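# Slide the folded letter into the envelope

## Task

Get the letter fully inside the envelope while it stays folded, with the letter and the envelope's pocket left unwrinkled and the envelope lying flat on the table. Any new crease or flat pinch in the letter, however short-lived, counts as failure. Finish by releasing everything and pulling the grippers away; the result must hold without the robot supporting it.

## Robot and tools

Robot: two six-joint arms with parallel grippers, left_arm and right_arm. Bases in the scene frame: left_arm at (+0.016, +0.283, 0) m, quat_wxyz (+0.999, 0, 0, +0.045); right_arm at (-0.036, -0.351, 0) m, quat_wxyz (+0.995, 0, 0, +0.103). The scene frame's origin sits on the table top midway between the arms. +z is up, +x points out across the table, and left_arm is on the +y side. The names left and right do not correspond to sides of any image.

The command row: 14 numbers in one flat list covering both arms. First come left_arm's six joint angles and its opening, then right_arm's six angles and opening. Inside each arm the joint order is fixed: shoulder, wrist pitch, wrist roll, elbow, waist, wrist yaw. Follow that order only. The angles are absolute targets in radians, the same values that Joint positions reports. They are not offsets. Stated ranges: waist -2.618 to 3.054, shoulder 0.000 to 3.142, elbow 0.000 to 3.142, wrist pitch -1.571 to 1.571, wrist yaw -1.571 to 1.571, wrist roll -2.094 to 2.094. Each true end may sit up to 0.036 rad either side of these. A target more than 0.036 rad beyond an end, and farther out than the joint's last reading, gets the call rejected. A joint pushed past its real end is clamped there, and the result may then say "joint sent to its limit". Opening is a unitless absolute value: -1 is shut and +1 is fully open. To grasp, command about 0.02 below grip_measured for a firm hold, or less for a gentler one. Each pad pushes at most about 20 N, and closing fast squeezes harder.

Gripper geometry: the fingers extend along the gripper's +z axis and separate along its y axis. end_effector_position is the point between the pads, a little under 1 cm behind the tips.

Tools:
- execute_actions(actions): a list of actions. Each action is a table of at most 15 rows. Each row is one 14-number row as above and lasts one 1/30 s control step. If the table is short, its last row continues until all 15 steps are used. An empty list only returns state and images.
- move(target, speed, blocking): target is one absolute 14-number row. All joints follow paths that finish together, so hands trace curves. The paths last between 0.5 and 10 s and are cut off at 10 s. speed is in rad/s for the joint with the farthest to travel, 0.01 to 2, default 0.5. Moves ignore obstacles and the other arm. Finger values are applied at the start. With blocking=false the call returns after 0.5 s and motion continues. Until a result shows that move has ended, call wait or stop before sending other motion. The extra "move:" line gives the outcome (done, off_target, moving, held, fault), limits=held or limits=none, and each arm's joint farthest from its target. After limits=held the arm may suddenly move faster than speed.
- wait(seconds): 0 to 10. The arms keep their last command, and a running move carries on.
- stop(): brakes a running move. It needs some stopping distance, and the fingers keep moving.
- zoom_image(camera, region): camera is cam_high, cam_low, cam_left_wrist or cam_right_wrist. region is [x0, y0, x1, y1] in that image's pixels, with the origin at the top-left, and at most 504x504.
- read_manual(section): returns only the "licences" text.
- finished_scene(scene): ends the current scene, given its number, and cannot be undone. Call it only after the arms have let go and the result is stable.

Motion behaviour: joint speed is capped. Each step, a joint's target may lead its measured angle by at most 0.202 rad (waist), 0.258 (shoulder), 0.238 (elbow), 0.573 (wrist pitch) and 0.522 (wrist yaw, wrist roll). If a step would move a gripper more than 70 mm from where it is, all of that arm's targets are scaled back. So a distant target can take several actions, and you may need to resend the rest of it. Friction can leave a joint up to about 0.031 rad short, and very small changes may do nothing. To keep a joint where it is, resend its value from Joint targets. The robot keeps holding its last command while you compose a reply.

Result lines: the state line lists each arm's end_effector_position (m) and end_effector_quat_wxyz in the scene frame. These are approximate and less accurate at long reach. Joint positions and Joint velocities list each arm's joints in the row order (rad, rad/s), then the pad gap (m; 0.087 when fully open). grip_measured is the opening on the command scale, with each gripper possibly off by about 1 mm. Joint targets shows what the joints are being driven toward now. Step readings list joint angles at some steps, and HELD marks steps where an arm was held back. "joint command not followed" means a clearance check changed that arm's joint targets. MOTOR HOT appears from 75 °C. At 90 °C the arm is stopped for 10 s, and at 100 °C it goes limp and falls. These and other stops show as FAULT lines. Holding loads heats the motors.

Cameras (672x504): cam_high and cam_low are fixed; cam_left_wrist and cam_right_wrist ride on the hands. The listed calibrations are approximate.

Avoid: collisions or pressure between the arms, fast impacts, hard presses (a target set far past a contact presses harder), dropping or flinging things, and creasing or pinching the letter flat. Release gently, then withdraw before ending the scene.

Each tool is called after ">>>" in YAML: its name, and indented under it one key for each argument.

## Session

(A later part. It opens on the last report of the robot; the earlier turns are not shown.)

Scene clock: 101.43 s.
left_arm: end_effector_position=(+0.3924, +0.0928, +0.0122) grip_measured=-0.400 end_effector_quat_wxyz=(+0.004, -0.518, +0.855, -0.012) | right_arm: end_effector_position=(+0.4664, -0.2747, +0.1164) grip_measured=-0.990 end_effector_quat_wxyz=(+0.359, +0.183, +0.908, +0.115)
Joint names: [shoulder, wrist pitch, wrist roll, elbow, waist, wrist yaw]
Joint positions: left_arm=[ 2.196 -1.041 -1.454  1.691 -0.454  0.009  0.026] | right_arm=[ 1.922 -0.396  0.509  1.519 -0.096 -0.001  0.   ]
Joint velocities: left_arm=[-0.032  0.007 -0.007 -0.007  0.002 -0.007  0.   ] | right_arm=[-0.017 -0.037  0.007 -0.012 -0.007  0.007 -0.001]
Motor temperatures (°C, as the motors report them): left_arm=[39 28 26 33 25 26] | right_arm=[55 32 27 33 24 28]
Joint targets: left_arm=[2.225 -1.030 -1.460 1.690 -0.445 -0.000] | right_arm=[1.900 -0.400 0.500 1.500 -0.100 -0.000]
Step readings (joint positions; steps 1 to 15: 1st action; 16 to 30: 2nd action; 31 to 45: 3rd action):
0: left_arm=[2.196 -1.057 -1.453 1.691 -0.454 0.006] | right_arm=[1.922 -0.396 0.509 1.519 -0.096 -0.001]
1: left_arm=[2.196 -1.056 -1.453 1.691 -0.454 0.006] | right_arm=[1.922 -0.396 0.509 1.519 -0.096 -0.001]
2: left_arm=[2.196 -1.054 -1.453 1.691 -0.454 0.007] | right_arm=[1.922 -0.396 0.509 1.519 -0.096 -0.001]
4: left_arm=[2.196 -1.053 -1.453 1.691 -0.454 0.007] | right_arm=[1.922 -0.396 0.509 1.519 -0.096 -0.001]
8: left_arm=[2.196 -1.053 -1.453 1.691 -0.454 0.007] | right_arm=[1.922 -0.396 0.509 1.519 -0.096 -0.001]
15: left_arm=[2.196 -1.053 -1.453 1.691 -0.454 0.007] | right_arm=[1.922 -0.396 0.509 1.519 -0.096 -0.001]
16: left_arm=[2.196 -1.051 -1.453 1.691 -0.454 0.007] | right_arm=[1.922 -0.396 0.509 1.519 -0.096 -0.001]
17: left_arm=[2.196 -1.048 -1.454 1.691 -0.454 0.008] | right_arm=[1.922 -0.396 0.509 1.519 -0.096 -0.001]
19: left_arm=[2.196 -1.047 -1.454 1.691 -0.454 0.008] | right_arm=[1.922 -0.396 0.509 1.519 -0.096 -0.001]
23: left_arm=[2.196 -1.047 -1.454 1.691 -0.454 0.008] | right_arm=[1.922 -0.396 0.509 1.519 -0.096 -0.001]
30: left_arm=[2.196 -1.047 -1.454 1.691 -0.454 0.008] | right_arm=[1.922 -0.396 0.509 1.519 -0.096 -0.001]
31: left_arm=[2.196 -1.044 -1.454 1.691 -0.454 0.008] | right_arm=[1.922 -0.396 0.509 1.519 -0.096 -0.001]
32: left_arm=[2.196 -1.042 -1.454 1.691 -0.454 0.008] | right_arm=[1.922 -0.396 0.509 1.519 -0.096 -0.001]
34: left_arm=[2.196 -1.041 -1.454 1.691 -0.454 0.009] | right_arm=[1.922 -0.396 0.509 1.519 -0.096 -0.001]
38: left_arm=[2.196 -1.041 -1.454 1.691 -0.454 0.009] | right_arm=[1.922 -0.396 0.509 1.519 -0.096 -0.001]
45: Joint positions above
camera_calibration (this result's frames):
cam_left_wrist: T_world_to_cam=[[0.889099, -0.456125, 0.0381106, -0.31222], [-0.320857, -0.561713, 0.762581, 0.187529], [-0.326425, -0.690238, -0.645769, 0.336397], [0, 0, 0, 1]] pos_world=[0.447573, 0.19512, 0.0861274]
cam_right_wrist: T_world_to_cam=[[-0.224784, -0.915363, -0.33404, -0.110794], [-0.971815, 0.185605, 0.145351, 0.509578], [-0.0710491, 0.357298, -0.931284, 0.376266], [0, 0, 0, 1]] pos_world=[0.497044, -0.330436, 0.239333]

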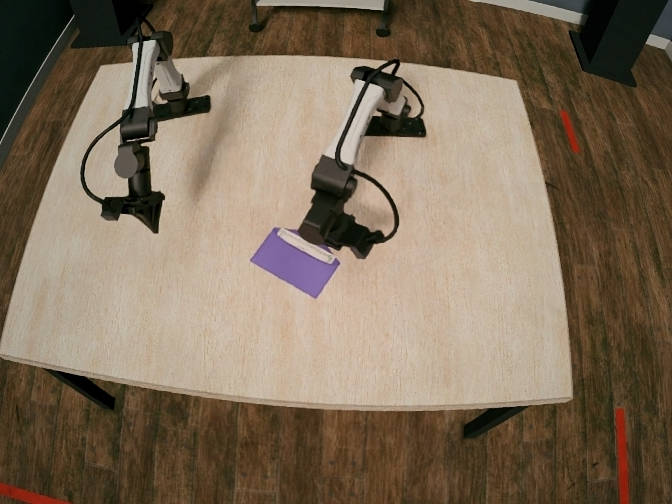

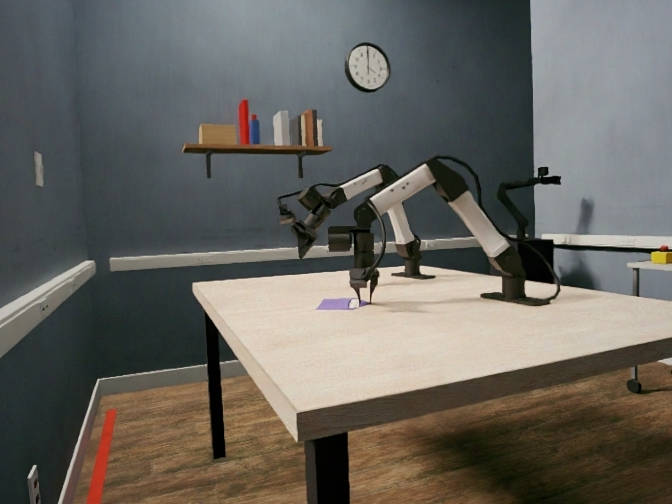

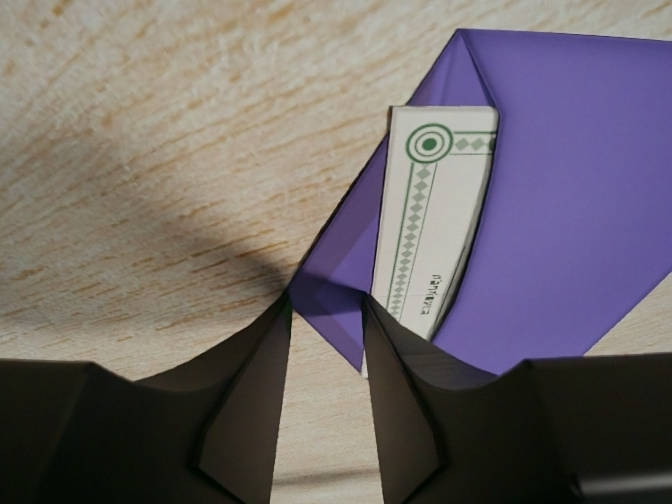

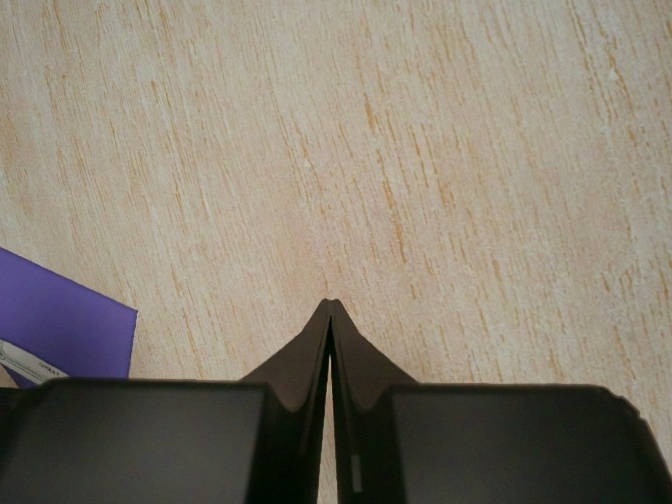

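Working. Limit the tilt growth.

>>> execute_actions:
  actions:
    - [[2.225,-1.06,-1.46,1.69,-0.445,0,-0.3,1.9,-0.4,0.5,1.5,-0.1,0,-1]]
    - [[2.225,-1.065,-1.46,1.69,-0.445,0,-0.2,1.9,-0.4,0.5,1.5,-0.1,0,-1]]
    - [[2.225,-1.07,-1.46,1.69,-0.445,0,-0.1,1.9,-0.4,0.5,1.5,-0.1,0,-1]]

Scene clock: 103.03 s.
left_arm: end_effector_position=(+0.3933, +0.0921, +0.0123) grip_measured=-0.101 end_effector_quat_wxyz=(+0.005, -0.520, +0.854, -0.014) | right_arm: end_effector_position=(+0.4664, -0.2747, +0.1164) grip_measured=-0.990 end_effector_quat_wxyz=(+0.359, +0.183, +0.908, +0.115)
Joint names: [shoulder, wrist pitch, wrist roll, elbow, waist, wrist yaw]
Joint positions: left_arm=[ 2.196 -1.037 -1.459  1.691 -0.454  0.01   0.039] | right_arm=[ 1.922 -0.396  0.509  1.519 -0.096 -0.001  0.   ]
Joint velocities: left_arm=[-0.027 -0.066 -0.022 -0.002  0.007 -0.066  0.001] | right_arm=[-0.007 -0.037 -0.022  0.002  0.002 -0.022  0.001]
Motor temperatures (°C, as the motors report them): left_arm=[39 27 26 33 25 26] | right_arm=[55 32 27 33 24 28]
Joint targets: left_arm=[2.225 -1.070 -1.460 1.690 -0.445 -0.000] | right_arm=[1.900 -0.400 0.500 1.500 -0.100 -0.000]
Step readings (joint positions; steps 1 to 15: 1st action; 16 to 30: 2nd action; 31 to 45: 3rd action):
0: left_arm=[2.196 -1.041 -1.454 1.691 -0.454 0.009] | right_arm=[1.922 -0.396 0.509 1.519 -0.096 -0.001]
1: left_arm=[2.196 -1.040 -1.455 1.691 -0.454 0.009] | right_arm=[1.922 -0.396 0.509 1.519 -0.096 -0.001]
2: left_arm=[2.196 -1.039 -1.456 1.691 -0.454 0.009] | right_arm=[1.922 -0.396 0.509 1.519 -0.096 -0.001]
4: left_arm=[2.196 -1.038 -1.457 1.691 -0.454 0.009] | right_arm=[1.922 -0.396 0.509 1.519 -0.096 -0.001]
8: left_arm=[2.196 -1.038 -1.457 1.691 -0.454 0.009] | right_arm=[1.922 -0.396 0.509 1.519 -0.096 -0.001]
15: left_arm=[2.196 -1.038 -1.457 1.691 -0.454 0.009] | right_arm=[1.922 -0.396 0.509 1.519 -0.096 -0.001]
16: left_arm=[2.196 -1.038 -1.458 1.691 -0.454 0.009] | right_arm=[1.922 -0.396 0.509 1.519 -0.096 -0.001]
17: left_arm=[2.196 -1.038 -1.458 1.691 -0.454 0.009] | right_arm=[1.922 -0.396 0.509 1.519 -0.096 -0.001]
19: left_arm=[2.196 -1.037 -1.458 1.691 -0.454 0.010] | right_arm=[1.922 -0.396 0.509 1.519 -0.096 -0.001]
23: left_arm=[2.196 -1.037 -1.459 1.691 -0.454 0.010] | right_arm=[1.922 -0.396 0.509 1.519 -0.096 -0.001]
30: left_arm=[2.196 -1.037 -1.459 1.691 -0.454 0.010] | right_arm=[1.922 -0.396 0.509 1.519 -0.096 -0.001]
31: left_arm=[2.196 -1.037 -1.459 1.691 -0.454 0.010] | right_arm=[1.922 -0.396 0.509 1.519 -0.096 -0.001]
32: left_arm=[2.196 -1.037 -1.459 1.691 -0.454 0.010] | right_arm=[1.922 -0.396 0.509 1.519 -0.096 -0.001]
34: left_arm=[2.196 -1.037 -1.459 1.691 -0.454 0.010] | right_arm=[1.922 -0.396 0.509 1.519 -0.096 -0.001]
38: left_arm=[2.196 -1.037 -1.459 1.691 -0.454 0.010] | right_arm=[1.922 -0.396 0.509 1.519 -0.096 -0.001]
45: Joint positions above
camera_calibration (this result's frames):
cam_left_wrist: T_world_to_cam=[[0.891214, -0.451632, 0.0420296, -0.314695], [-0.32033, -0.561082, 0.763266, 0.187125], [-0.321133, -0.693697, -0.644716, 0.334518], [0, 0, 0, 1]] pos_world=[0.447827, 0.19492, 0.0860695]
cam_right_wrist: T_world_to_cam=[[-0.224784, -0.915363, -0.33404, -0.110794], [-0.971815, 0.185605, 0.145351, 0.509578], [-0.0710491, 0.357298, -0.931284, 0.376266], [0, 0, 0, 1]] pos_world=[0.497044, -0.330436, 0.239333]

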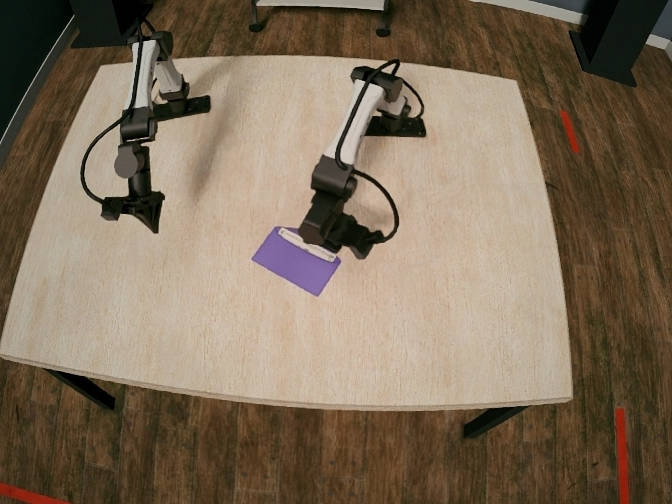

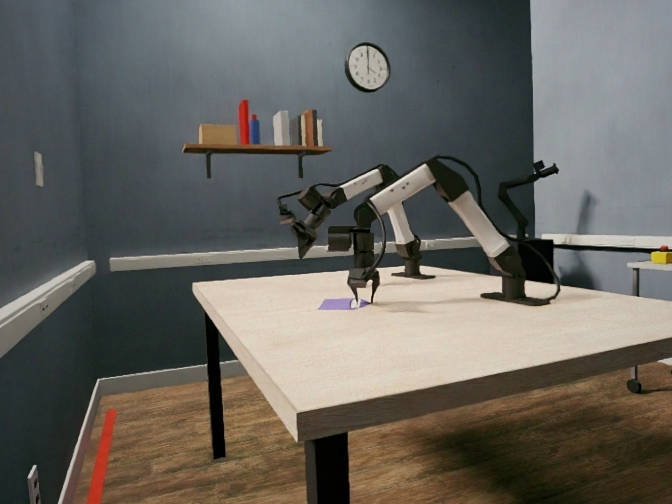

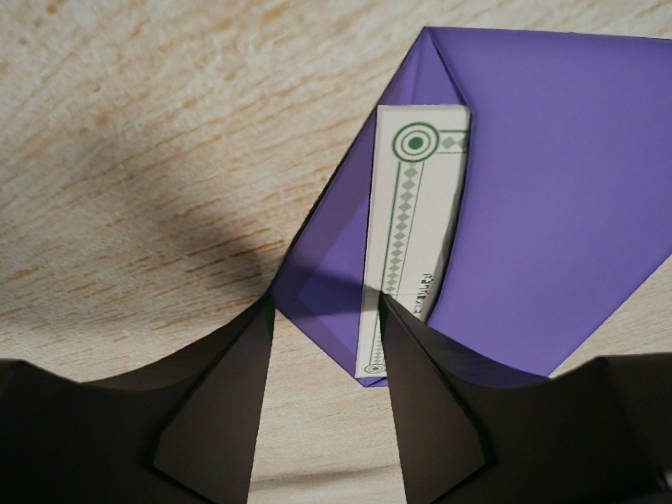

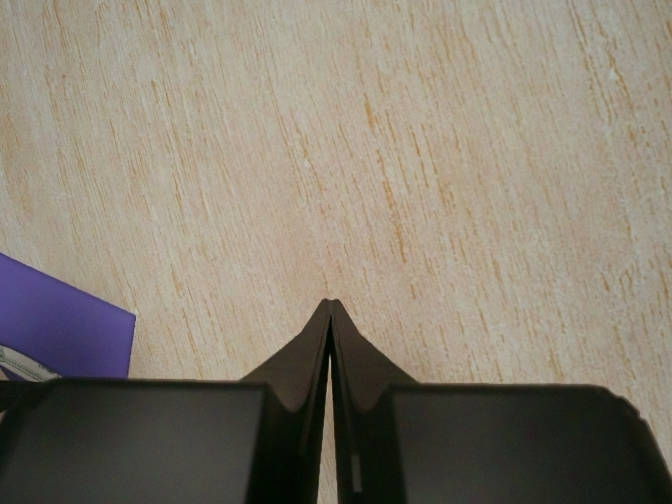

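>>> execute_actions:
  actions:
    - [[2.16,-1.07,-1.46,1.69,-0.445,0,-0.1,1.9,-0.4,0.5,1.5,-0.1,0,-1]]
    - [[2.18,-1.08,-1.46,1.72,-0.445,0,-1,1.9,-0.4,0.5,1.5,-0.1,0,-1]]
    - [[2.22,-1.08,-1.46,1.72,-0.445,0,-1,1.9,-0.4,0.5,1.5,-0.1,0,-1]]
    - [[2.25,-1.07,-1.46,1.72,-0.445,0,-1,1.9,-0.4,0.5,1.5,-0.1,0,-1]]

Scene clock: 105.53 s.
left_arm: end_effector_position=(+0.3881, +0.0958, +0.0117) grip_measured=-1.000 end_effector_quat_wxyz=(-0.005, -0.521, +0.854, +0.002) | right_arm: end_effector_position=(+0.4664, -0.2747, +0.1164) grip_measured=-0.990 end_effector_quat_wxyz=(+0.359, +0.183, +0.908, +0.115)
Joint names: [shoulder, wrist pitch, wrist roll, elbow, waist, wrist yaw]
Joint positions: left_arm=[ 2.209 -1.081 -1.459  1.71  -0.453  0.006  0.   ] | right_arm=[ 1.922 -0.396  0.509  1.519 -0.096 -0.001  0.   ]
Joint velocities: left_arm=[-0.002 -0.007  0.007 -0.002 -0.002 -0.051  0.   ] | right_arm=[-0.007 -0.051  0.037  0.002  0.002 -0.022 -0.001]
Motor temperatures (°C, as the motors report them): left_arm=[39 27 26 33 25 26] | right_arm=[55 32 27 33 24 28]
Joint targets: left_arm=[2.250 -1.070 -1.460 1.720 -0.445 0.000] | right_arm=[1.900 -0.400 0.500 1.500 -0.100 -0.000]
Step readings (joint positions; steps 1 to 15: 1st action; 16 to 30: 2nd action; 31 to 45: 3rd action; 46 to 60: 4th action):
0: left_arm=[2.196 -1.037 -1.459 1.691 -0.454 0.010] | right_arm=[1.922 -0.396 0.509 1.519 -0.096 -0.001]
1: left_arm=[2.193 -1.037 -1.459 1.691 -0.454 0.010] | right_arm=[1.922 -0.396 0.509 1.519 -0.096 -0.001]
2: left_arm=[2.191 -1.043 -1.459 1.691 -0.454 0.009] | right_arm=[1.922 -0.396 0.509 1.519 -0.096 -0.001]
4: left_arm=[2.185 -1.050 -1.459 1.691 -0.454 0.008] | right_arm=[1.922 -0.396 0.509 1.519 -0.096 -0.001]
8: left_arm=[2.181 -1.056 -1.459 1.691 -0.454 0.007] | right_arm=[1.922 -0.396 0.509 1.519 -0.096 -0.001]
15: left_arm=[2.181 -1.060 -1.459 1.691 -0.454 0.006] | right_arm=[1.922 -0.396 0.509 1.519 -0.096 -0.001]
16: left_arm=[2.181 -1.061 -1.459 1.691 -0.454 0.006] | right_arm=[1.922 -0.396 0.509 1.519 -0.096 -0.001]
17: left_arm=[2.181 -1.063 -1.459 1.691 -0.454 0.006] | right_arm=[1.922 -0.396 0.509 1.519 -0.096 -0.001]
19: left_arm=[2.181 -1.066 -1.459 1.691 -0.454 0.006] | right_arm=[1.922 -0.396 0.509 1.519 -0.096 -0.001]
23: left_arm=[2.181 -1.069 -1.459 1.691 -0.454 0.006] | right_arm=[1.922 -0.396 0.509 1.519 -0.096 -0.001]
30: left_arm=[2.181 -1.070 -1.459 1.691 -0.454 0.006] | right_arm=[1.922 -0.396 0.509 1.519 -0.096 -0.001]
31: left_arm=[2.184 -1.072 -1.459 1.693 -0.454 0.006] | right_arm=[1.922 -0.396 0.509 1.519 -0.096 -0.001]
32: left_arm=[2.189 -1.072 -1.459 1.696 -0.454 0.006] | right_arm=[1.922 -0.396 0.509 1.519 -0.096 -0.001]
34: left_arm=[2.201 -1.072 -1.459 1.699 -0.454 0.006] | right_arm=[1.922 -0.396 0.509 1.519 -0.096 -0.001]
38: left_arm=[2.203 -1.075 -1.459 1.703 -0.453 0.006] | right_arm=[1.922 -0.396 0.509 1.519 -0.096 -0.001]
45: left_arm=[2.203 -1.075 -1.459 1.703 -0.453 0.006] | right_arm=[1.922 -0.396 0.509 1.519 -0.096 -0.001]
46: left_arm=[2.205 -1.075 -1.459 1.704 -0.453 0.006] | right_arm=[1.922 -0.396 0.509 1.519 -0.096 -0.001]
47: left_arm=[2.207 -1.077 -1.459 1.707 -0.453 0.006] | right_arm=[1.922 -0.396 0.509 1.519 -0.096 -0.001]
49: left_arm=[2.209 -1.080 -1.459 1.709 -0.453 0.006] | right_arm=[1.922 -0.396 0.509 1.519 -0.096 -0.001]
53: left_arm=[2.209 -1.081 -1.459 1.710 -0.453 0.006] | right_arm=[1.922 -0.396 0.509 1.519 -0.096 -0.001]
60: Joint positions above
camera_calibration (this result's frames):
cam_left_wrist: T_world_to_cam=[[0.89287, -0.450296, 0.00404446, -0.308735], [-0.293421, -0.574949, 0.763765, 0.178777], [-0.341595, -0.68313, -0.645481, 0.341955], [0, 0, 0, 1]] pos_world=[0.444927, 0.197365, 0.0854304]
cam_right_wrist: T_world_to_cam=[[-0.224784, -0.915363, -0.33404, -0.110794], [-0.971815, 0.185605, 0.145351, 0.509578], [-0.0710491, 0.357298, -0.931284, 0.376266], [0, 0, 0, 1]] pos_world=[0.497044, -0.330436, 0.239333]

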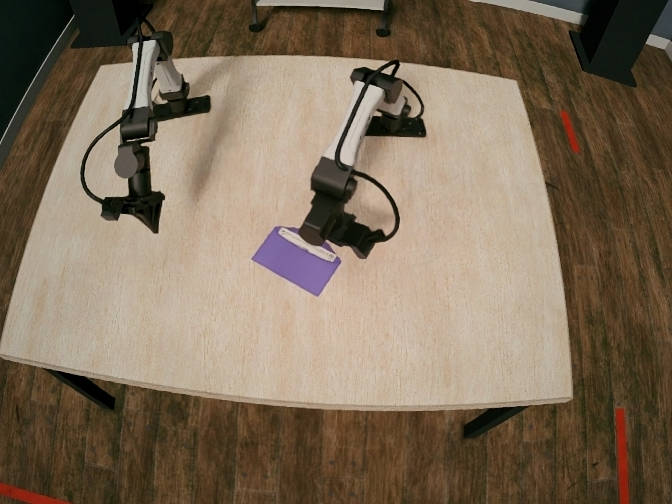

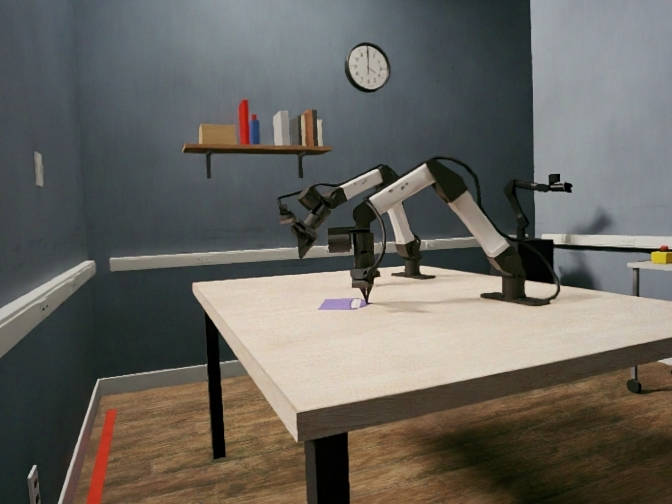

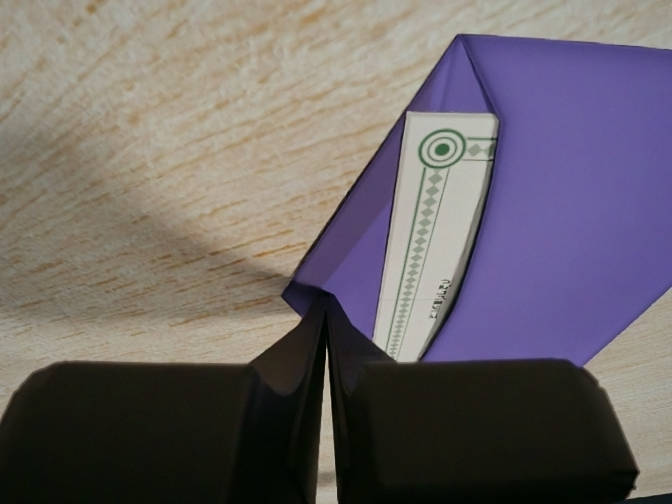

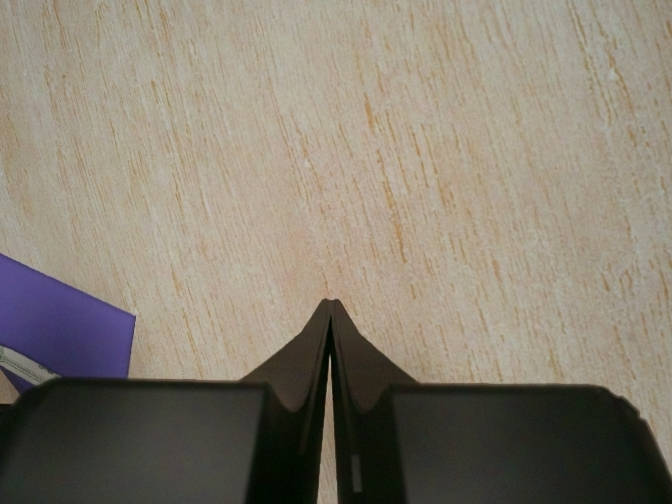

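Edge is ~15 mm ahead; move forward ~9 mm.

>>> execute_actions:
  actions:
    - [[2.15,-1.07,-1.46,1.72,-0.445,0,-1,1.9,-0.4,0.5,1.5,-0.1,0,-1]]
    - [[2.18,-1.055,-1.46,1.755,-0.445,0,-1,1.9,-0.4,0.5,1.5,-0.1,0,-1]]
    - [[2.24,-1.055,-1.46,1.755,-0.445,0,-1,1.9,-0.4,0.5,1.5,-0.1,0,-1]]
    - [[2.275,-1.055,-1.46,1.755,-0.445,0,-1,1.9,-0.4,0.5,1.5,-0.1,0,-1]]
    - [[2.275,-1.055,-1.46,1.755,-0.445,0,-0.9,1.9,-0.4,0.5,1.5,-0.1,0,-1]]
    - [[2.275,-1.055,-1.46,1.755,-0.445,0,-0.8,1.9,-0.4,0.5,1.5,-0.1,0,-1]]
    - [[2.275,-1.055,-1.46,1.755,-0.445,0,-0.7,1.9,-0.4,0.5,1.5,-0.1,0,-1]]
    - [[2.275,-1.055,-1.46,1.755,-0.445,0,-0.6,1.9,-0.4,0.5,1.5,-0.1,0,-1]]
    - [[2.275,-1.055,-1.46,1.755,-0.445,0,-0.5,1.9,-0.4,0.5,1.5,-0.1,0,-1]]

Scene clock: 110.23 s.
left_arm: end_effector_position=(+0.4093, +0.0884, +0.0123) grip_measured=-0.501 end_effector_quat_wxyz=(+0.013, -0.523, +0.852, -0.026) | right_arm: end_effector_position=(+0.4664, -0.2747, +0.1164) grip_measured=-0.990 end_effector_quat_wxyz=(+0.359, +0.183, +0.908, +0.115)
Joint names: [shoulder, wrist pitch, wrist roll, elbow, waist, wrist yaw]
Joint positions: left_arm=[ 2.232 -1.031 -1.461  1.749 -0.449  0.012  0.022] | right_arm=[ 1.922 -0.396  0.509  1.519 -0.096 -0.001  0.   ]
Joint velocities: left_arm=[-0.007  0.11  -0.022  0.002 -0.002 -0.051 -0.   ] | right_arm=[ 0.002 -0.022  0.051  0.002 -0.007 -0.051 -0.   ]
Motor temperatures (°C, as the motors report them): left_arm=[39 27 26 33 25 26] | right_arm=[56 33 27 33 24 28]
Joint targets: left_arm=[2.275 -1.055 -1.460 1.755 -0.445 0.000] | right_arm=[1.900 -0.400 0.500 1.500 -0.100 -0.000]
Step readings (joint positions; steps 1 to 15: 1st action; 16 to 30: 2nd action; 31 to 45: 3rd action; 46 to 60: 4th action; 61 to 75: 5th action; 76 to 90: 6th action; 91 to 105: 7th action; 106 to 120: 8th action; 121 to 135: 9th action):
0: left_arm=[2.209 -1.081 -1.459 1.710 -0.453 0.006] | right_arm=[1.922 -0.396 0.509 1.519 -0.096 -0.001]
1: left_arm=[2.204 -1.081 -1.459 1.710 -0.453 0.006] | right_arm=[1.922 -0.396 0.509 1.519 -0.096 -0.001]
2: left_arm=[2.199 -1.082 -1.459 1.710 -0.453 0.006] | right_arm=[1.922 -0.396 0.509 1.519 -0.096 -0.001]
4: left_arm=[2.183 -1.081 -1.459 1.710 -0.453 0.006] | right_arm=[1.922 -0.396 0.509 1.519 -0.096 -0.001]
8: left_arm=[2.165 -1.080 -1.459 1.710 -0.453 0.006] | right_arm=[1.922 -0.396 0.509 1.519 -0.096 -0.001]
15: left_arm=[2.165 -1.080 -1.459 1.710 -0.453 0.006] | right_arm=[1.922 -0.396 0.509 1.519 -0.096 -0.001]
16: left_arm=[2.165 -1.080 -1.459 1.713 -0.453 0.006] | right_arm=[1.922 -0.396 0.509 1.519 -0.096 -0.001]
17: left_arm=[2.168 -1.079 -1.459 1.720 -0.453 0.006] | right_arm=[1.922 -0.396 0.509 1.519 -0.096 -0.001]
19: left_arm=[2.170 -1.072 -1.459 1.728 -0.453 0.006] | right_arm=[1.922 -0.396 0.509 1.519 -0.096 -0.001]
23: left_arm=[2.170 -1.067 -1.459 1.732 -0.453 0.006] | right_arm=[1.922 -0.396 0.509 1.519 -0.096 -0.001]
30: left_arm=[2.170 -1.067 -1.459 1.732 -0.453 0.006] | right_arm=[1.922 -0.396 0.509 1.519 -0.096 -0.001]
31: left_arm=[2.175 -1.067 -1.459 1.734 -0.453 0.005] | right_arm=[1.922 -0.396 0.509 1.519 -0.096 -0.001]
32: left_arm=[2.185 -1.065 -1.459 1.739 -0.453 0.005] | right_arm=[1.922 -0.396 0.509 1.519 -0.096 -0.001]
34: left_arm=[2.211 -1.061 -1.459 1.740 -0.453 0.005] | right_arm=[1.922 -0.396 0.509 1.519 -0.096 -0.001]
38: left_arm=[2.228 -1.060 -1.460 1.746 -0.449 0.005] | right_arm=[1.922 -0.396 0.509 1.519 -0.096 -0.001]
45: left_arm=[2.228 -1.059 -1.460 1.746 -0.449 0.005] | right_arm=[1.922 -0.396 0.509 1.519 -0.096 -0.001]
46: left_arm=[2.230 -1.059 -1.460 1.746 -0.449 0.005] | right_arm=[1.922 -0.396 0.509 1.519 -0.096 -0.001]
47: left_arm=[2.231 -1.060 -1.460 1.746 -0.449 0.005] | right_arm=[1.922 -0.396 0.509 1.519 -0.096 -0.001]
49: left_arm=[2.231 -1.060 -1.460 1.746 -0.449 0.005] | right_arm=[1.922 -0.396 0.509 1.519 -0.096 -0.001]
53: left_arm=[2.231 -1.060 -1.460 1.746 -0.449 0.005] | right_arm=[1.922 -0.396 0.509 1.519 -0.096 -0.001]
60: left_arm=[2.231 -1.060 -1.460 1.746 -0.449 0.005] | right_arm=[1.922 -0.396 0.509 1.519 -0.096 -0.001]
61: left_arm=[2.231 -1.057 -1.460 1.746 -0.449 0.006] | right_arm=[1.922 -0.396 0.509 1.519 -0.096 -0.001]
62: left_arm=[2.231 -1.056 -1.460 1.747 -0.449 0.006] | right_arm=[1.922 -0.396 0.509 1.519 -0.096 -0.001]
64: left_arm=[2.232 -1.055 -1.460 1.749 -0.449 0.006] | right_arm=[1.922 -0.396 0.509 1.519 -0.096 -0.001]
68: left_arm=[2.232 -1.055 -1.460 1.749 -0.449 0.006] | right_arm=[1.922 -0.396 0.509 1.519 -0.096 -0.001]
75: left_arm=[2.232 -1.055 -1.460 1.749 -0.449 0.006] | right_arm=[1.922 -0.396 0.509 1.519 -0.096 -0.001]
76: left_arm=[2.232 -1.052 -1.460 1.749 -0.449 0.007] | right_arm=[1.922 -0.396 0.509 1.519 -0.096 -0.001]
77: left_arm=[2.232 -1.050 -1.460 1.749 -0.449 0.007] | right_arm=[1.922 -0.396 0.509 1.519 -0.096 -0.001]
79: left_arm=[2.232 -1.049 -1.460 1.749 -0.449 0.008] | right_arm=[1.922 -0.396 0.509 1.519 -0.096 -0.001]
83: left_arm=[2.232 -1.049 -1.460 1.749 -0.449 0.008] | right_arm=[1.922 -0.396 0.509 1.519 -0.096 -0.001]
90: left_arm=[2.232 -1.049 -1.460 1.749 -0.449 0.008] | right_arm=[1.922 -0.396 0.509 1.519 -0.096 -0.001]
91: left_arm=[2.232 -1.046 -1.460 1.749 -0.449 0.008] | right_arm=[1.922 -0.396 0.509 1.519 -0.096 -0.001]
92: left_arm=[2.232 -1.044 -1.460 1.749 -0.449 0.009] | right_arm=[1.922 -0.396 0.509 1.519 -0.096 -0.001]
94: left_arm=[2.232 -1.043 -1.460 1.749 -0.449 0.009] | right_arm=[1.922 -0.396 0.509 1.519 -0.096 -0.001]
98: left_arm=[2.232 -1.043 -1.460 1.749 -0.449 0.009] | right_arm=[1.922 -0.396 0.509 1.519 -0.096 -0.001]
105: left_arm=[2.232 -1.043 -1.460 1.749 -0.449 0.009] | right_arm=[1.922 -0.396 0.509 1.519 -0.096 -0.001]
106: left_arm=[2.232 -1.041 -1.460 1.749 -0.449 0.010] | right_arm=[1.922 -0.396 0.509 1.519 -0.096 -0.001]
107: left_arm=[2.232 -1.038 -1.460 1.749 -0.449 0.010] | right_arm=[1.922 -0.396 0.509 1.519 -0.096 -0.001]
109: left_arm=[2.232 -1.037 -1.460 1.749 -0.449 0.010] | right_arm=[1.922 -0.396 0.509 1.519 -0.096 -0.001]
113: left_arm=[2.232 -1.037 -1.460 1.749 -0.449 0.010] | right_arm=[1.922 -0.396 0.509 1.519 -0.096 -0.001]
120: left_arm=[2.232 -1.037 -1.460 1.749 -0.449 0.010] | right_arm=[1.922 -0.396 0.509 1.519 -0.096 -0.001]
121: left_arm=[2.232 -1.035 -1.461 1.749 -0.449 0.011] | right_arm=[1.922 -0.396 0.509 1.519 -0.096 -0.001]
122: left_arm=[2.232 -1.032 -1.461 1.749 -0.449 0.011] | right_arm=[1.922 -0.396 0.509 1.519 -0.096 -0.001]
124: left_arm=[2.232 -1.032 -1.461 1.749 -0.449 0.012] | right_arm=[1.922 -0.396 0.509 1.519 -0.096 -0.001]
128: left_arm=[2.232 -1.031 -1.461 1.749 -0.449 0.012] | right_arm=[1.922 -0.396 0.509 1.519 -0.096 -0.001]
135: Joint positions above
camera_calibration (this result's frames):
cam_left_wrist: T_world_to_cam=[[0.892983, -0.44458, 0.0702104, -0.332286], [-0.336003, -0.554682, 0.761203, 0.196006], [-0.299471, -0.703332, -0.644702, 0.329058], [0, 0, 0, 1]] pos_world=[0.461128, 0.192431, 0.0862738]
cam_right_wrist: T_world_to_cam=[[-0.224784, -0.915363, -0.33404, -0.110794], [-0.971815, 0.185605, 0.145351, 0.509578], [-0.0710491, 0.357298, -0.931284, 0.376266], [0, 0, 0, 1]] pos_world=[0.497044, -0.330436, 0.239333]

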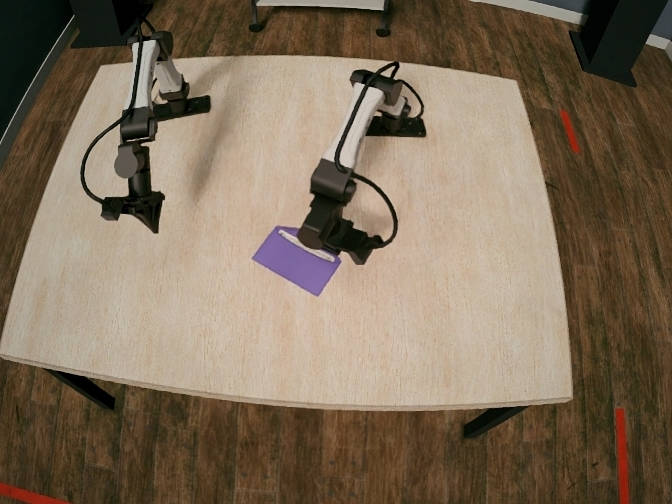

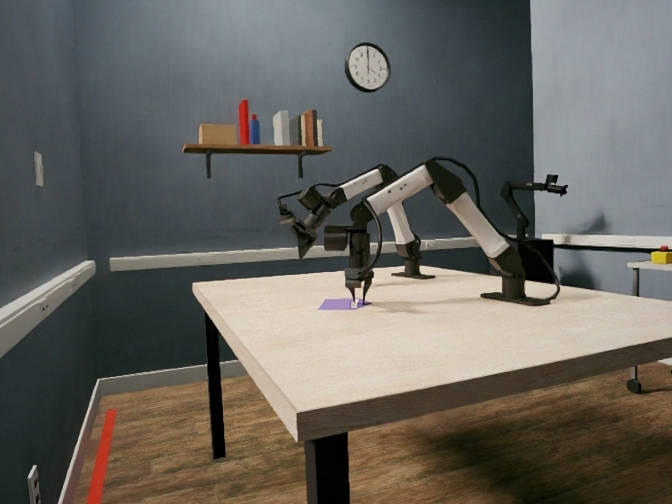

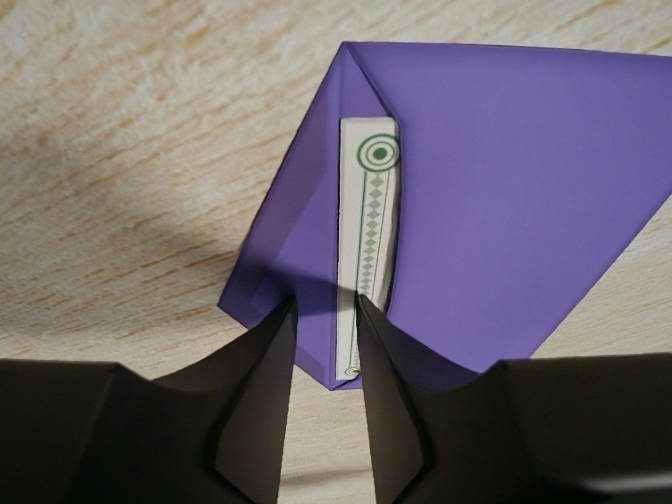

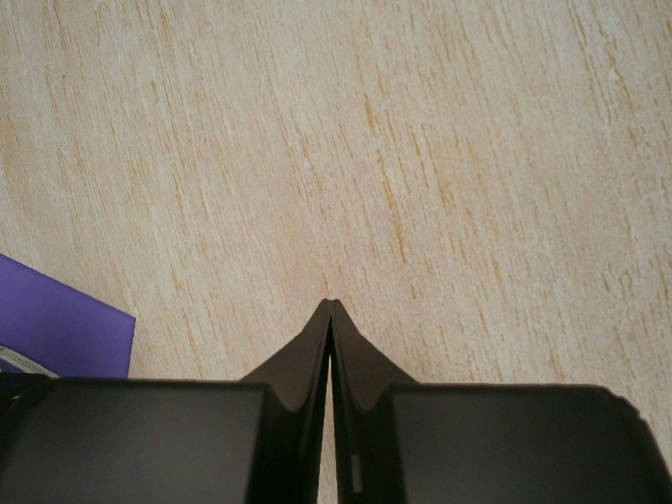

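>>> execute_actions:
  actions:
    - [[2.17,-1.055,-1.46,1.755,-0.445,0,-0.5,1.9,-0.4,0.5,1.5,-0.1,0,-1]]
    - [[2.22,-1.11,-1.46,1.825,-0.445,0,-1,1.9,-0.4,0.5,1.5,-0.1,0,-1]]
    - [[2.285,-1.1,-1.46,1.825,-0.445,0,-1,1.9,-0.4,0.5,1.5,-0.1,0,-1]]
    - [[2.32,-1.09,-1.46,1.825,-0.445,0,-1,1.9,-0.4,0.5,1.5,-0.1,0,-1]]
    - [[2.32,-1.09,-1.46,1.825,-0.445,0,-0.9,1.9,-0.4,0.5,1.5,-0.1,0,-1]]
    - [[2.32,-1.09,-1.46,1.825,-0.445,0,-0.8,1.9,-0.4,0.5,1.5,-0.1,0,-1]]
    - [[2.32,-1.09,-1.46,1.825,-0.445,0,-0.7,1.9,-0.4,0.5,1.5,-0.1,0,-1]]
    - [[2.32,-1.09,-1.46,1.825,-0.445,0,-0.6,1.9,-0.4,0.5,1.5,-0.1,0,-1]]

Scene clock: 114.47 s.
left_arm: end_effector_position=(+0.4158, +0.0879, +0.0123) grip_measured=-0.600 end_effector_quat_wxyz=(+0.008, -0.525, +0.851, -0.019) | right_arm: end_effector_position=(+0.4664, -0.2747, +0.1164) grip_measured=-0.990 end_effector_quat_wxyz=(+0.359, +0.183, +0.908, +0.115)
Joint names: [shoulder, wrist pitch, wrist roll, elbow, waist, wrist yaw]
Joint positions: left_arm=[ 2.273 -1.077 -1.461  1.819 -0.445  0.01   0.017] | right_arm=[ 1.922 -0.396  0.509  1.519 -0.096 -0.001  0.   ]
Joint velocities: left_arm=[ 0.002 -0.022 -0.022  0.012 -0.007 -0.007  0.   ] | right_arm=[ 0.012  0.022  0.037 -0.007  0.007  0.066 -0.   ]
Motor temperatures (°C, as the motors report them): left_arm=[39 27 26 33 25 26] | right_arm=[56 33 27 33 24 28]
Joint targets: left_arm=[2.320 -1.090 -1.460 1.825 -0.445 -0.000] | right_arm=[1.900 -0.400 0.500 1.500 -0.100 0.000]
Step readings (joint positions; steps 1 to 15: 1st action; 16 to 30: 2nd action; 31 to 45: 3rd action; 46 to 60: 4th action; 61 to 75: 5th action; 76 to 90: 6th action; 91 to 105: 7th action; 106 to 120: 8th action):
0: left_arm=[2.232 -1.031 -1.461 1.749 -0.449 0.012] | right_arm=[1.922 -0.396 0.509 1.519 -0.096 -0.001]
1: left_arm=[2.226 -1.031 -1.461 1.749 -0.449 0.011] | right_arm=[1.922 -0.396 0.509 1.519 -0.096 -0.001]
2: left_arm=[2.220 -1.037 -1.461 1.749 -0.449 0.011] | right_arm=[1.922 -0.396 0.509 1.519 -0.096 -0.001]
4: left_arm=[2.204 -1.041 -1.461 1.749 -0.449 0.009] | right_arm=[1.922 -0.396 0.509 1.519 -0.096 -0.001]
8: left_arm=[2.185 -1.043 -1.461 1.749 -0.449 0.007] | right_arm=[1.922 -0.396 0.509 1.519 -0.096 -0.001]
15: left_arm=[2.185 -1.046 -1.461 1.749 -0.449 0.006] | right_arm=[1.922 -0.396 0.509 1.519 -0.096 -0.001]
16: left_arm=[2.189 -1.059 -1.461 1.760 -0.449 0.006] | right_arm=[1.922 -0.396 0.509 1.519 -0.096 -0.001]
17: left_arm=[2.198 -1.071 -1.461 1.777 -0.449 0.006] | right_arm=[1.922 -0.396 0.509 1.519 -0.096 -0.001]
19: left_arm=[2.207 -1.077 -1.461 1.796 -0.449 0.006] | right_arm=[1.922 -0.396 0.509 1.519 -0.096 -0.001]
23: left_arm=[2.209 -1.089 -1.461 1.801 -0.449 0.006] | right_arm=[1.922 -0.396 0.509 1.519 -0.096 -0.001]
30: left_arm=[2.209 -1.099 -1.461 1.801 -0.449 0.006] | right_arm=[1.922 -0.396 0.509 1.519 -0.096 -0.001]
31: left_arm=[2.215 -1.101 -1.461 1.804 -0.449 0.006] | right_arm=[1.922 -0.396 0.509 1.519 -0.096 -0.001]
32: left_arm=[2.226 -1.100 -1.461 1.809 -0.449 0.006] | right_arm=[1.922 -0.396 0.509 1.519 -0.096 -0.001]
34: left_arm=[2.253 -1.098 -1.461 1.811 -0.449 0.006] | right_arm=[1.922 -0.396 0.509 1.519 -0.096 -0.001]
38: left_arm=[2.271 -1.099 -1.461 1.818 -0.445 0.005] | right_arm=[1.922 -0.396 0.509 1.519 -0.096 -0.001]
45: left_arm=[2.271 -1.099 -1.461 1.818 -0.445 0.005] | right_arm=[1.922 -0.396 0.509 1.519 -0.096 -0.001]
46: left_arm=[2.273 -1.099 -1.461 1.818 -0.445 0.005] | right_arm=[1.922 -0.396 0.509 1.519 -0.096 -0.001]
47: left_arm=[2.273 -1.099 -1.461 1.818 -0.445 0.005] | right_arm=[1.922 -0.396 0.509 1.519 -0.096 -0.001]
49: left_arm=[2.273 -1.099 -1.461 1.818 -0.445 0.005] | right_arm=[1.922 -0.396 0.509 1.519 -0.096 -0.001]
53: left_arm=[2.273 -1.099 -1.461 1.818 -0.445 0.005] | right_arm=[1.922 -0.396 0.509 1.519 -0.096 -0.001]
60: left_arm=[2.273 -1.099 -1.461 1.818 -0.445 0.005] | right_arm=[1.922 -0.396 0.509 1.519 -0.096 -0.001]
61: left_arm=[2.273 -1.097 -1.461 1.818 -0.445 0.006] | right_arm=[1.922 -0.396 0.509 1.519 -0.096 -0.001]
62: left_arm=[2.273 -1.094 -1.461 1.818 -0.445 0.006] | right_arm=[1.922 -0.396 0.509 1.519 -0.096 -0.001]
64: left_arm=[2.273 -1.094 -1.461 1.818 -0.445 0.006] | right_arm=[1.922 -0.396 0.509 1.519 -0.096 -0.001]
68: left_arm=[2.273 -1.094 -1.461 1.818 -0.445 0.006] | right_arm=[1.922 -0.396 0.509 1.519 -0.096 -0.001]
75: left_arm=[2.273 -1.094 -1.461 1.818 -0.445 0.006] | right_arm=[1.922 -0.396 0.509 1.519 -0.096 -0.001]
76: left_arm=[2.273 -1.090 -1.461 1.818 -0.445 0.007] | right_arm=[1.922 -0.396 0.509 1.519 -0.096 -0.001]
77: left_arm=[2.273 -1.089 -1.461 1.819 -0.445 0.008] | right_arm=[1.922 -0.396 0.509 1.519 -0.096 -0.001]
79: left_arm=[2.273 -1.088 -1.461 1.819 -0.445 0.008] | right_arm=[1.922 -0.396 0.509 1.519 -0.096 -0.001]
83: left_arm=[2.273 -1.088 -1.461 1.819 -0.445 0.008] | right_arm=[1.922 -0.396 0.509 1.519 -0.096 -0.001]
90: left_arm=[2.273 -1.088 -1.461 1.819 -0.445 0.008] | right_arm=[1.922 -0.396 0.509 1.519 -0.096 -0.001]
91: left_arm=[2.273 -1.086 -1.461 1.819 -0.445 0.008] | right_arm=[1.922 -0.396 0.509 1.519 -0.096 -0.001]
92: left_arm=[2.273 -1.083 -1.461 1.819 -0.445 0.008] | right_arm=[1.922 -0.396 0.509 1.519 -0.096 -0.001]
94: left_arm=[2.273 -1.082 -1.461 1.819 -0.445 0.009] | right_arm=[1.922 -0.396 0.509 1.519 -0.096 -0.001]
98: left_arm=[2.273 -1.082 -1.461 1.819 -0.445 0.009] | right_arm=[1.922 -0.396 0.509 1.519 -0.096 -0.001]
105: left_arm=[2.273 -1.082 -1.461 1.819 -0.445 0.009] | right_arm=[1.922 -0.396 0.509 1.519 -0.096 -0.001]
106: left_arm=[2.273 -1.080 -1.461 1.819 -0.445 0.009] | right_arm=[1.922 -0.396 0.509 1.519 -0.096 -0.001]
107: left_arm=[2.273 -1.078 -1.461 1.819 -0.445 0.009] | right_arm=[1.922 -0.396 0.509 1.519 -0.096 -0.001]
109: left_arm=[2.273 -1.077 -1.461 1.819 -0.445 0.010] | right_arm=[1.922 -0.396 0.509 1.519 -0.096 -0.001]
113: left_arm=[2.273 -1.077 -1.461 1.819 -0.445 0.010] | right_arm=[1.922 -0.396 0.509 1.519 -0.096 -0.001]
120: Joint positions above
camera_calibration (this result's frames):
cam_left_wrist: T_world_to_cam=[[0.895794, -0.44121, 0.0537257, -0.339588], [-0.322401, -0.561804, 0.761862, 0.192896], [-0.305958, -0.699793, -0.645507, 0.333074], [0, 0, 0, 1]] pos_world=[0.468297, 0.191623, 0.0862862]
cam_right_wrist: T_world_to_cam=[[-0.224784, -0.915363, -0.33404, -0.110794], [-0.971815, 0.185605, 0.145351, 0.509578], [-0.0710491, 0.357298, -0.931284, 0.376266], [0, 0, 0, 1]] pos_world=[0.497044, -0.330436, 0.239333]

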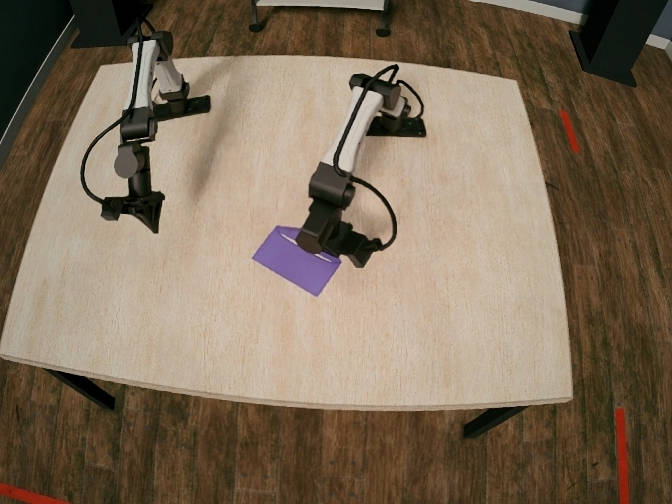

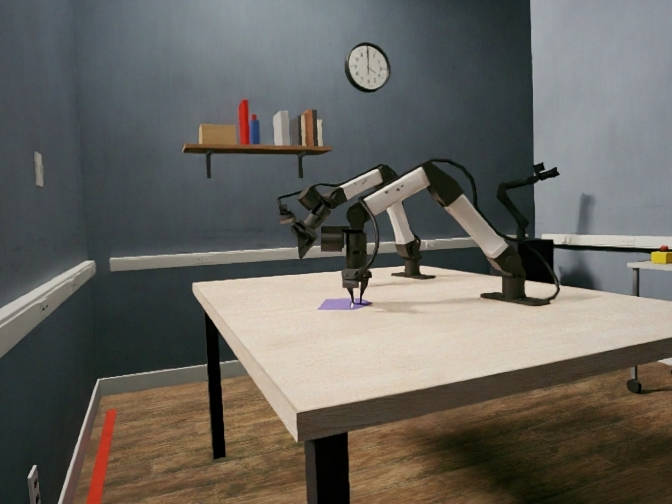

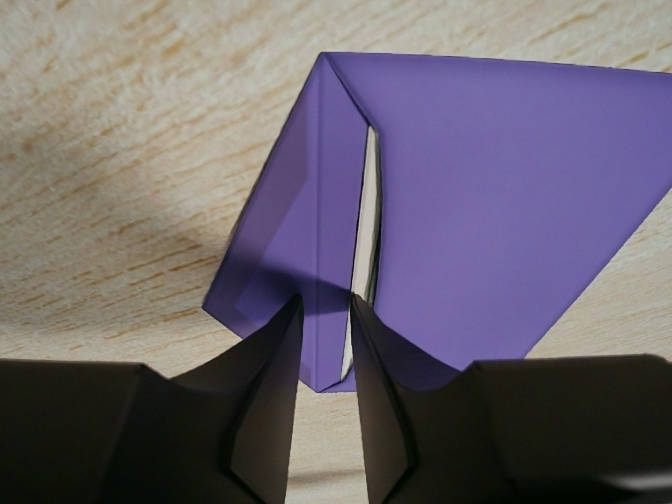

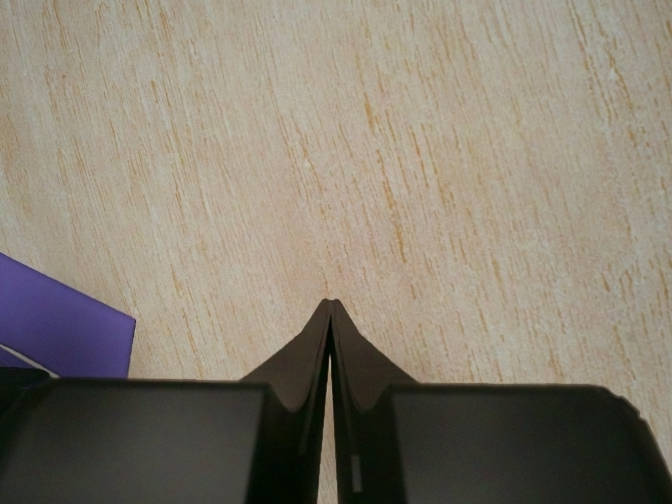

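>>> execute_actions:
  actions:
    - [[2.32,-1.09,-1.46,1.825,-0.445,0,-0.5,1.9,-0.4,0.5,1.5,-0.1,0,-1]]
    - [[2.32,-1.09,-1.46,1.825,-0.445,0,-0.6,1.9,-0.4,0.5,1.5,-0.1,0,-1]]
    - [[2.2,-1.09,-1.46,1.825,-0.445,0,-0.6,1.9,-0.4,0.5,1.5,-0.1,0,-1]]
    - [[2.05,-1.15,-1.46,1.825,-0.4,0,-0.6,1.9,-0.4,0.5,1.5,-0.1,0,-1]]
    - [[1.9,-1.25,-1.46,1.825,-0.35,0,-0.6,1.9,-0.4,0.5,1.5,-0.1,0,-1]]

>>> finished_scene:
  scene: 1

Scene clock: 117.17 s.
left_arm: end_effector_position=(+0.4014, +0.1360, +0.1610) grip_measured=-0.600 end_effector_quat_wxyz=(+0.081, -0.560, +0.819, -0.095) | right_arm: end_effector_position=(+0.4664, -0.2747, +0.1164) grip_measured=-0.990 end_effector_quat_wxyz=(+0.359, +0.183, +0.908, +0.115)
Joint names: [shoulder, wrist pitch, wrist roll, elbow, waist, wrist yaw]
Joint positions: left_arm=[ 1.893 -1.239 -1.461  1.812 -0.352  0.001  0.018] | right_arm=[ 1.922 -0.396  0.509  1.519 -0.096 -0.001  0.   ]
Joint velocities: left_arm=[ 0.002  0.051 -0.051 -0.002 -0.002 -0.007  0.   ] | right_arm=[-0.022  0.022 -0.037  0.007 -0.012  0.007 -0.001]
Motor temperatures (°C, as the motors report them): left_arm=[40 27 26 33 25 26] | right_arm=[56 33 27 33 24 28]
Joint targets: left_arm=[1.900 -1.250 -1.460 1.825 -0.350 0.000] | right_arm=[1.900 -0.400 0.500 1.500 -0.100 -0.000]
Step readings (joint positions; steps 1 to 15: 1st action; 16 to 30: 2nd action; 31 to 45: 3rd action; 46 to 60: 4th action; 61 to 75: 5th action):
0: left_arm=[2.273 -1.077 -1.461 1.819 -0.445 0.010] | right_arm=[1.922 -0.396 0.509 1.519 -0.096 -0.001]
1: left_arm=[2.273 -1.075 -1.461 1.819 -0.445 0.011] | right_arm=[1.922 -0.396 0.509 1.519 -0.096 -0.001]
2: left_arm=[2.273 -1.072 -1.461 1.819 -0.445 0.011] | right_arm=[1.922 -0.396 0.509 1.519 -0.096 -0.001]
4: left_arm=[2.273 -1.072 -1.461 1.819 -0.445 0.011] | right_arm=[1.922 -0.396 0.509 1.519 -0.096 -0.001]
8: left_arm=[2.273 -1.072 -1.461 1.819 -0.445 0.011] | right_arm=[1.922 -0.396 0.509 1.519 -0.096 -0.001]
15: left_arm=[2.273 -1.072 -1.461 1.819 -0.445 0.011] | right_arm=[1.922 -0.396 0.509 1.519 -0.096 -0.001]
16: left_arm=[2.273 -1.074 -1.461 1.819 -0.445 0.011] | right_arm=[1.922 -0.396 0.509 1.519 -0.096 -0.001]
17: left_arm=[2.273 -1.077 -1.461 1.819 -0.445 0.011] | right_arm=[1.922 -0.396 0.509 1.519 -0.096 -0.001]
19: left_arm=[2.273 -1.078 -1.461 1.819 -0.445 0.011] | right_arm=[1.922 -0.396 0.509 1.519 -0.096 -0.001]
23: left_arm=[2.273 -1.078 -1.461 1.819 -0.445 0.011] | right_arm=[1.922 -0.396 0.509 1.519 -0.096 -0.001]
30: left_arm=[2.273 -1.078 -1.461 1.819 -0.445 0.011] | right_arm=[1.922 -0.396 0.509 1.519 -0.096 -0.001]
31: left_arm=[2.267 -1.078 -1.461 1.819 -0.445 0.011] | right_arm=[1.922 -0.396 0.509 1.519 -0.096 -0.001]
32: left_arm=[2.260 -1.083 -1.461 1.819 -0.445 0.010] | right_arm=[1.922 -0.396 0.509 1.519 -0.096 -0.001]
34: left_arm=[2.239 -1.083 -1.461 1.819 -0.445 0.009] | right_arm=[1.922 -0.396 0.509 1.519 -0.096 -0.001]
38: left_arm=[2.212 -1.083 -1.461 1.819 -0.445 0.007] | right_arm=[1.922 -0.396 0.509 1.519 -0.096 -0.001]
45: left_arm=[2.211 -1.084 -1.461 1.819 -0.445 0.006] | right_arm=[1.922 -0.396 0.509 1.519 -0.096 -0.001]
46: left_arm=[2.199 -1.087 -1.461 1.817 -0.443 0.007] | right_arm=[1.922 -0.396 0.509 1.519 -0.096 -0.001]
47: left_arm=[2.178 -1.102 -1.461 1.813 -0.438 0.007] | right_arm=[1.922 -0.396 0.509 1.519 -0.096 -0.001]
49: left_arm=[2.119 -1.120 -1.461 1.813 -0.422 0.007] | right_arm=[1.922 -0.396 0.509 1.519 -0.096 -0.001]
53: left_arm=[2.038 -1.127 -1.461 1.813 -0.403 0.003] | right_arm=[1.922 -0.396 0.509 1.519 -0.096 -0.001]
60: left_arm=[2.042 -1.139 -1.461 1.813 -0.403 0.002] | right_arm=[1.922 -0.396 0.509 1.519 -0.096 -0.001]
61: left_arm=[2.032 -1.147 -1.461 1.813 -0.399 0.003] | right_arm=[1.922 -0.396 0.509 1.519 -0.096 -0.001]
62: left_arm=[2.015 -1.169 -1.461 1.812 -0.393 0.004] | right_arm=[1.922 -0.396 0.509 1.519 -0.096 -0.001]
64: left_arm=[1.963 -1.198 -1.461 1.812 -0.372 0.004] | right_arm=[1.922 -0.396 0.509 1.519 -0.096 -0.001]
68: left_arm=[1.892 -1.223 -1.461 1.812 -0.352 0.001] | right_arm=[1.922 -0.396 0.509 1.519 -0.096 -0.001]
75: Joint positions above
camera_calibration (this result's frames):
cam_left_wrist: T_world_to_cam=[[0.901072, -0.3476, 0.259314, -0.361393], [-0.420692, -0.555438, 0.717292, 0.147678], [-0.105298, -0.755423, -0.646721, 0.385509], [0, 0, 0, 1]] pos_world=[0.428361, 0.247628, 0.237103]
cam_right_wrist: T_world_to_cam=[[-0.224784, -0.915363, -0.33404, -0.110794], [-0.971815, 0.185605, 0.145351, 0.509578], [-0.0710491, 0.357298, -0.931284, 0.376266], [0, 0, 0, 1]] pos_world=[0.497044, -0.330436, 0.239333]

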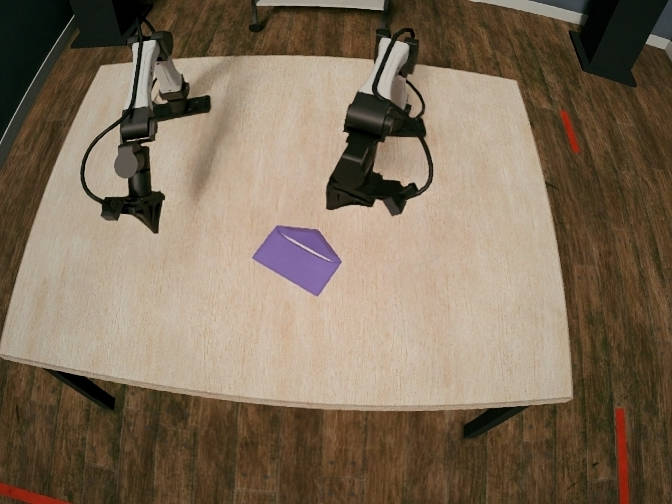

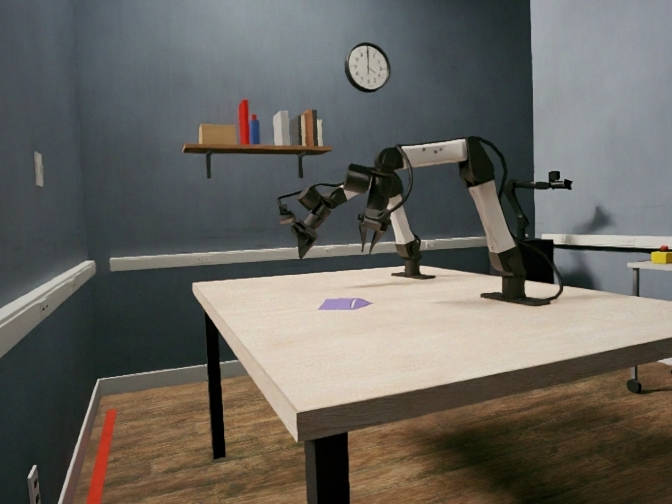

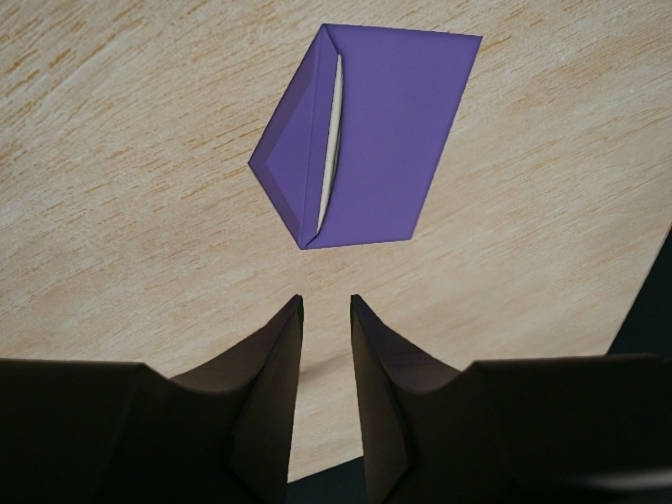

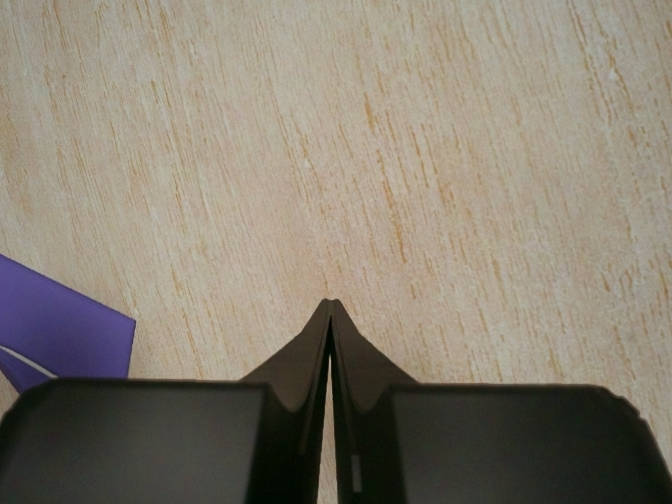

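The scene is finished: the task was done.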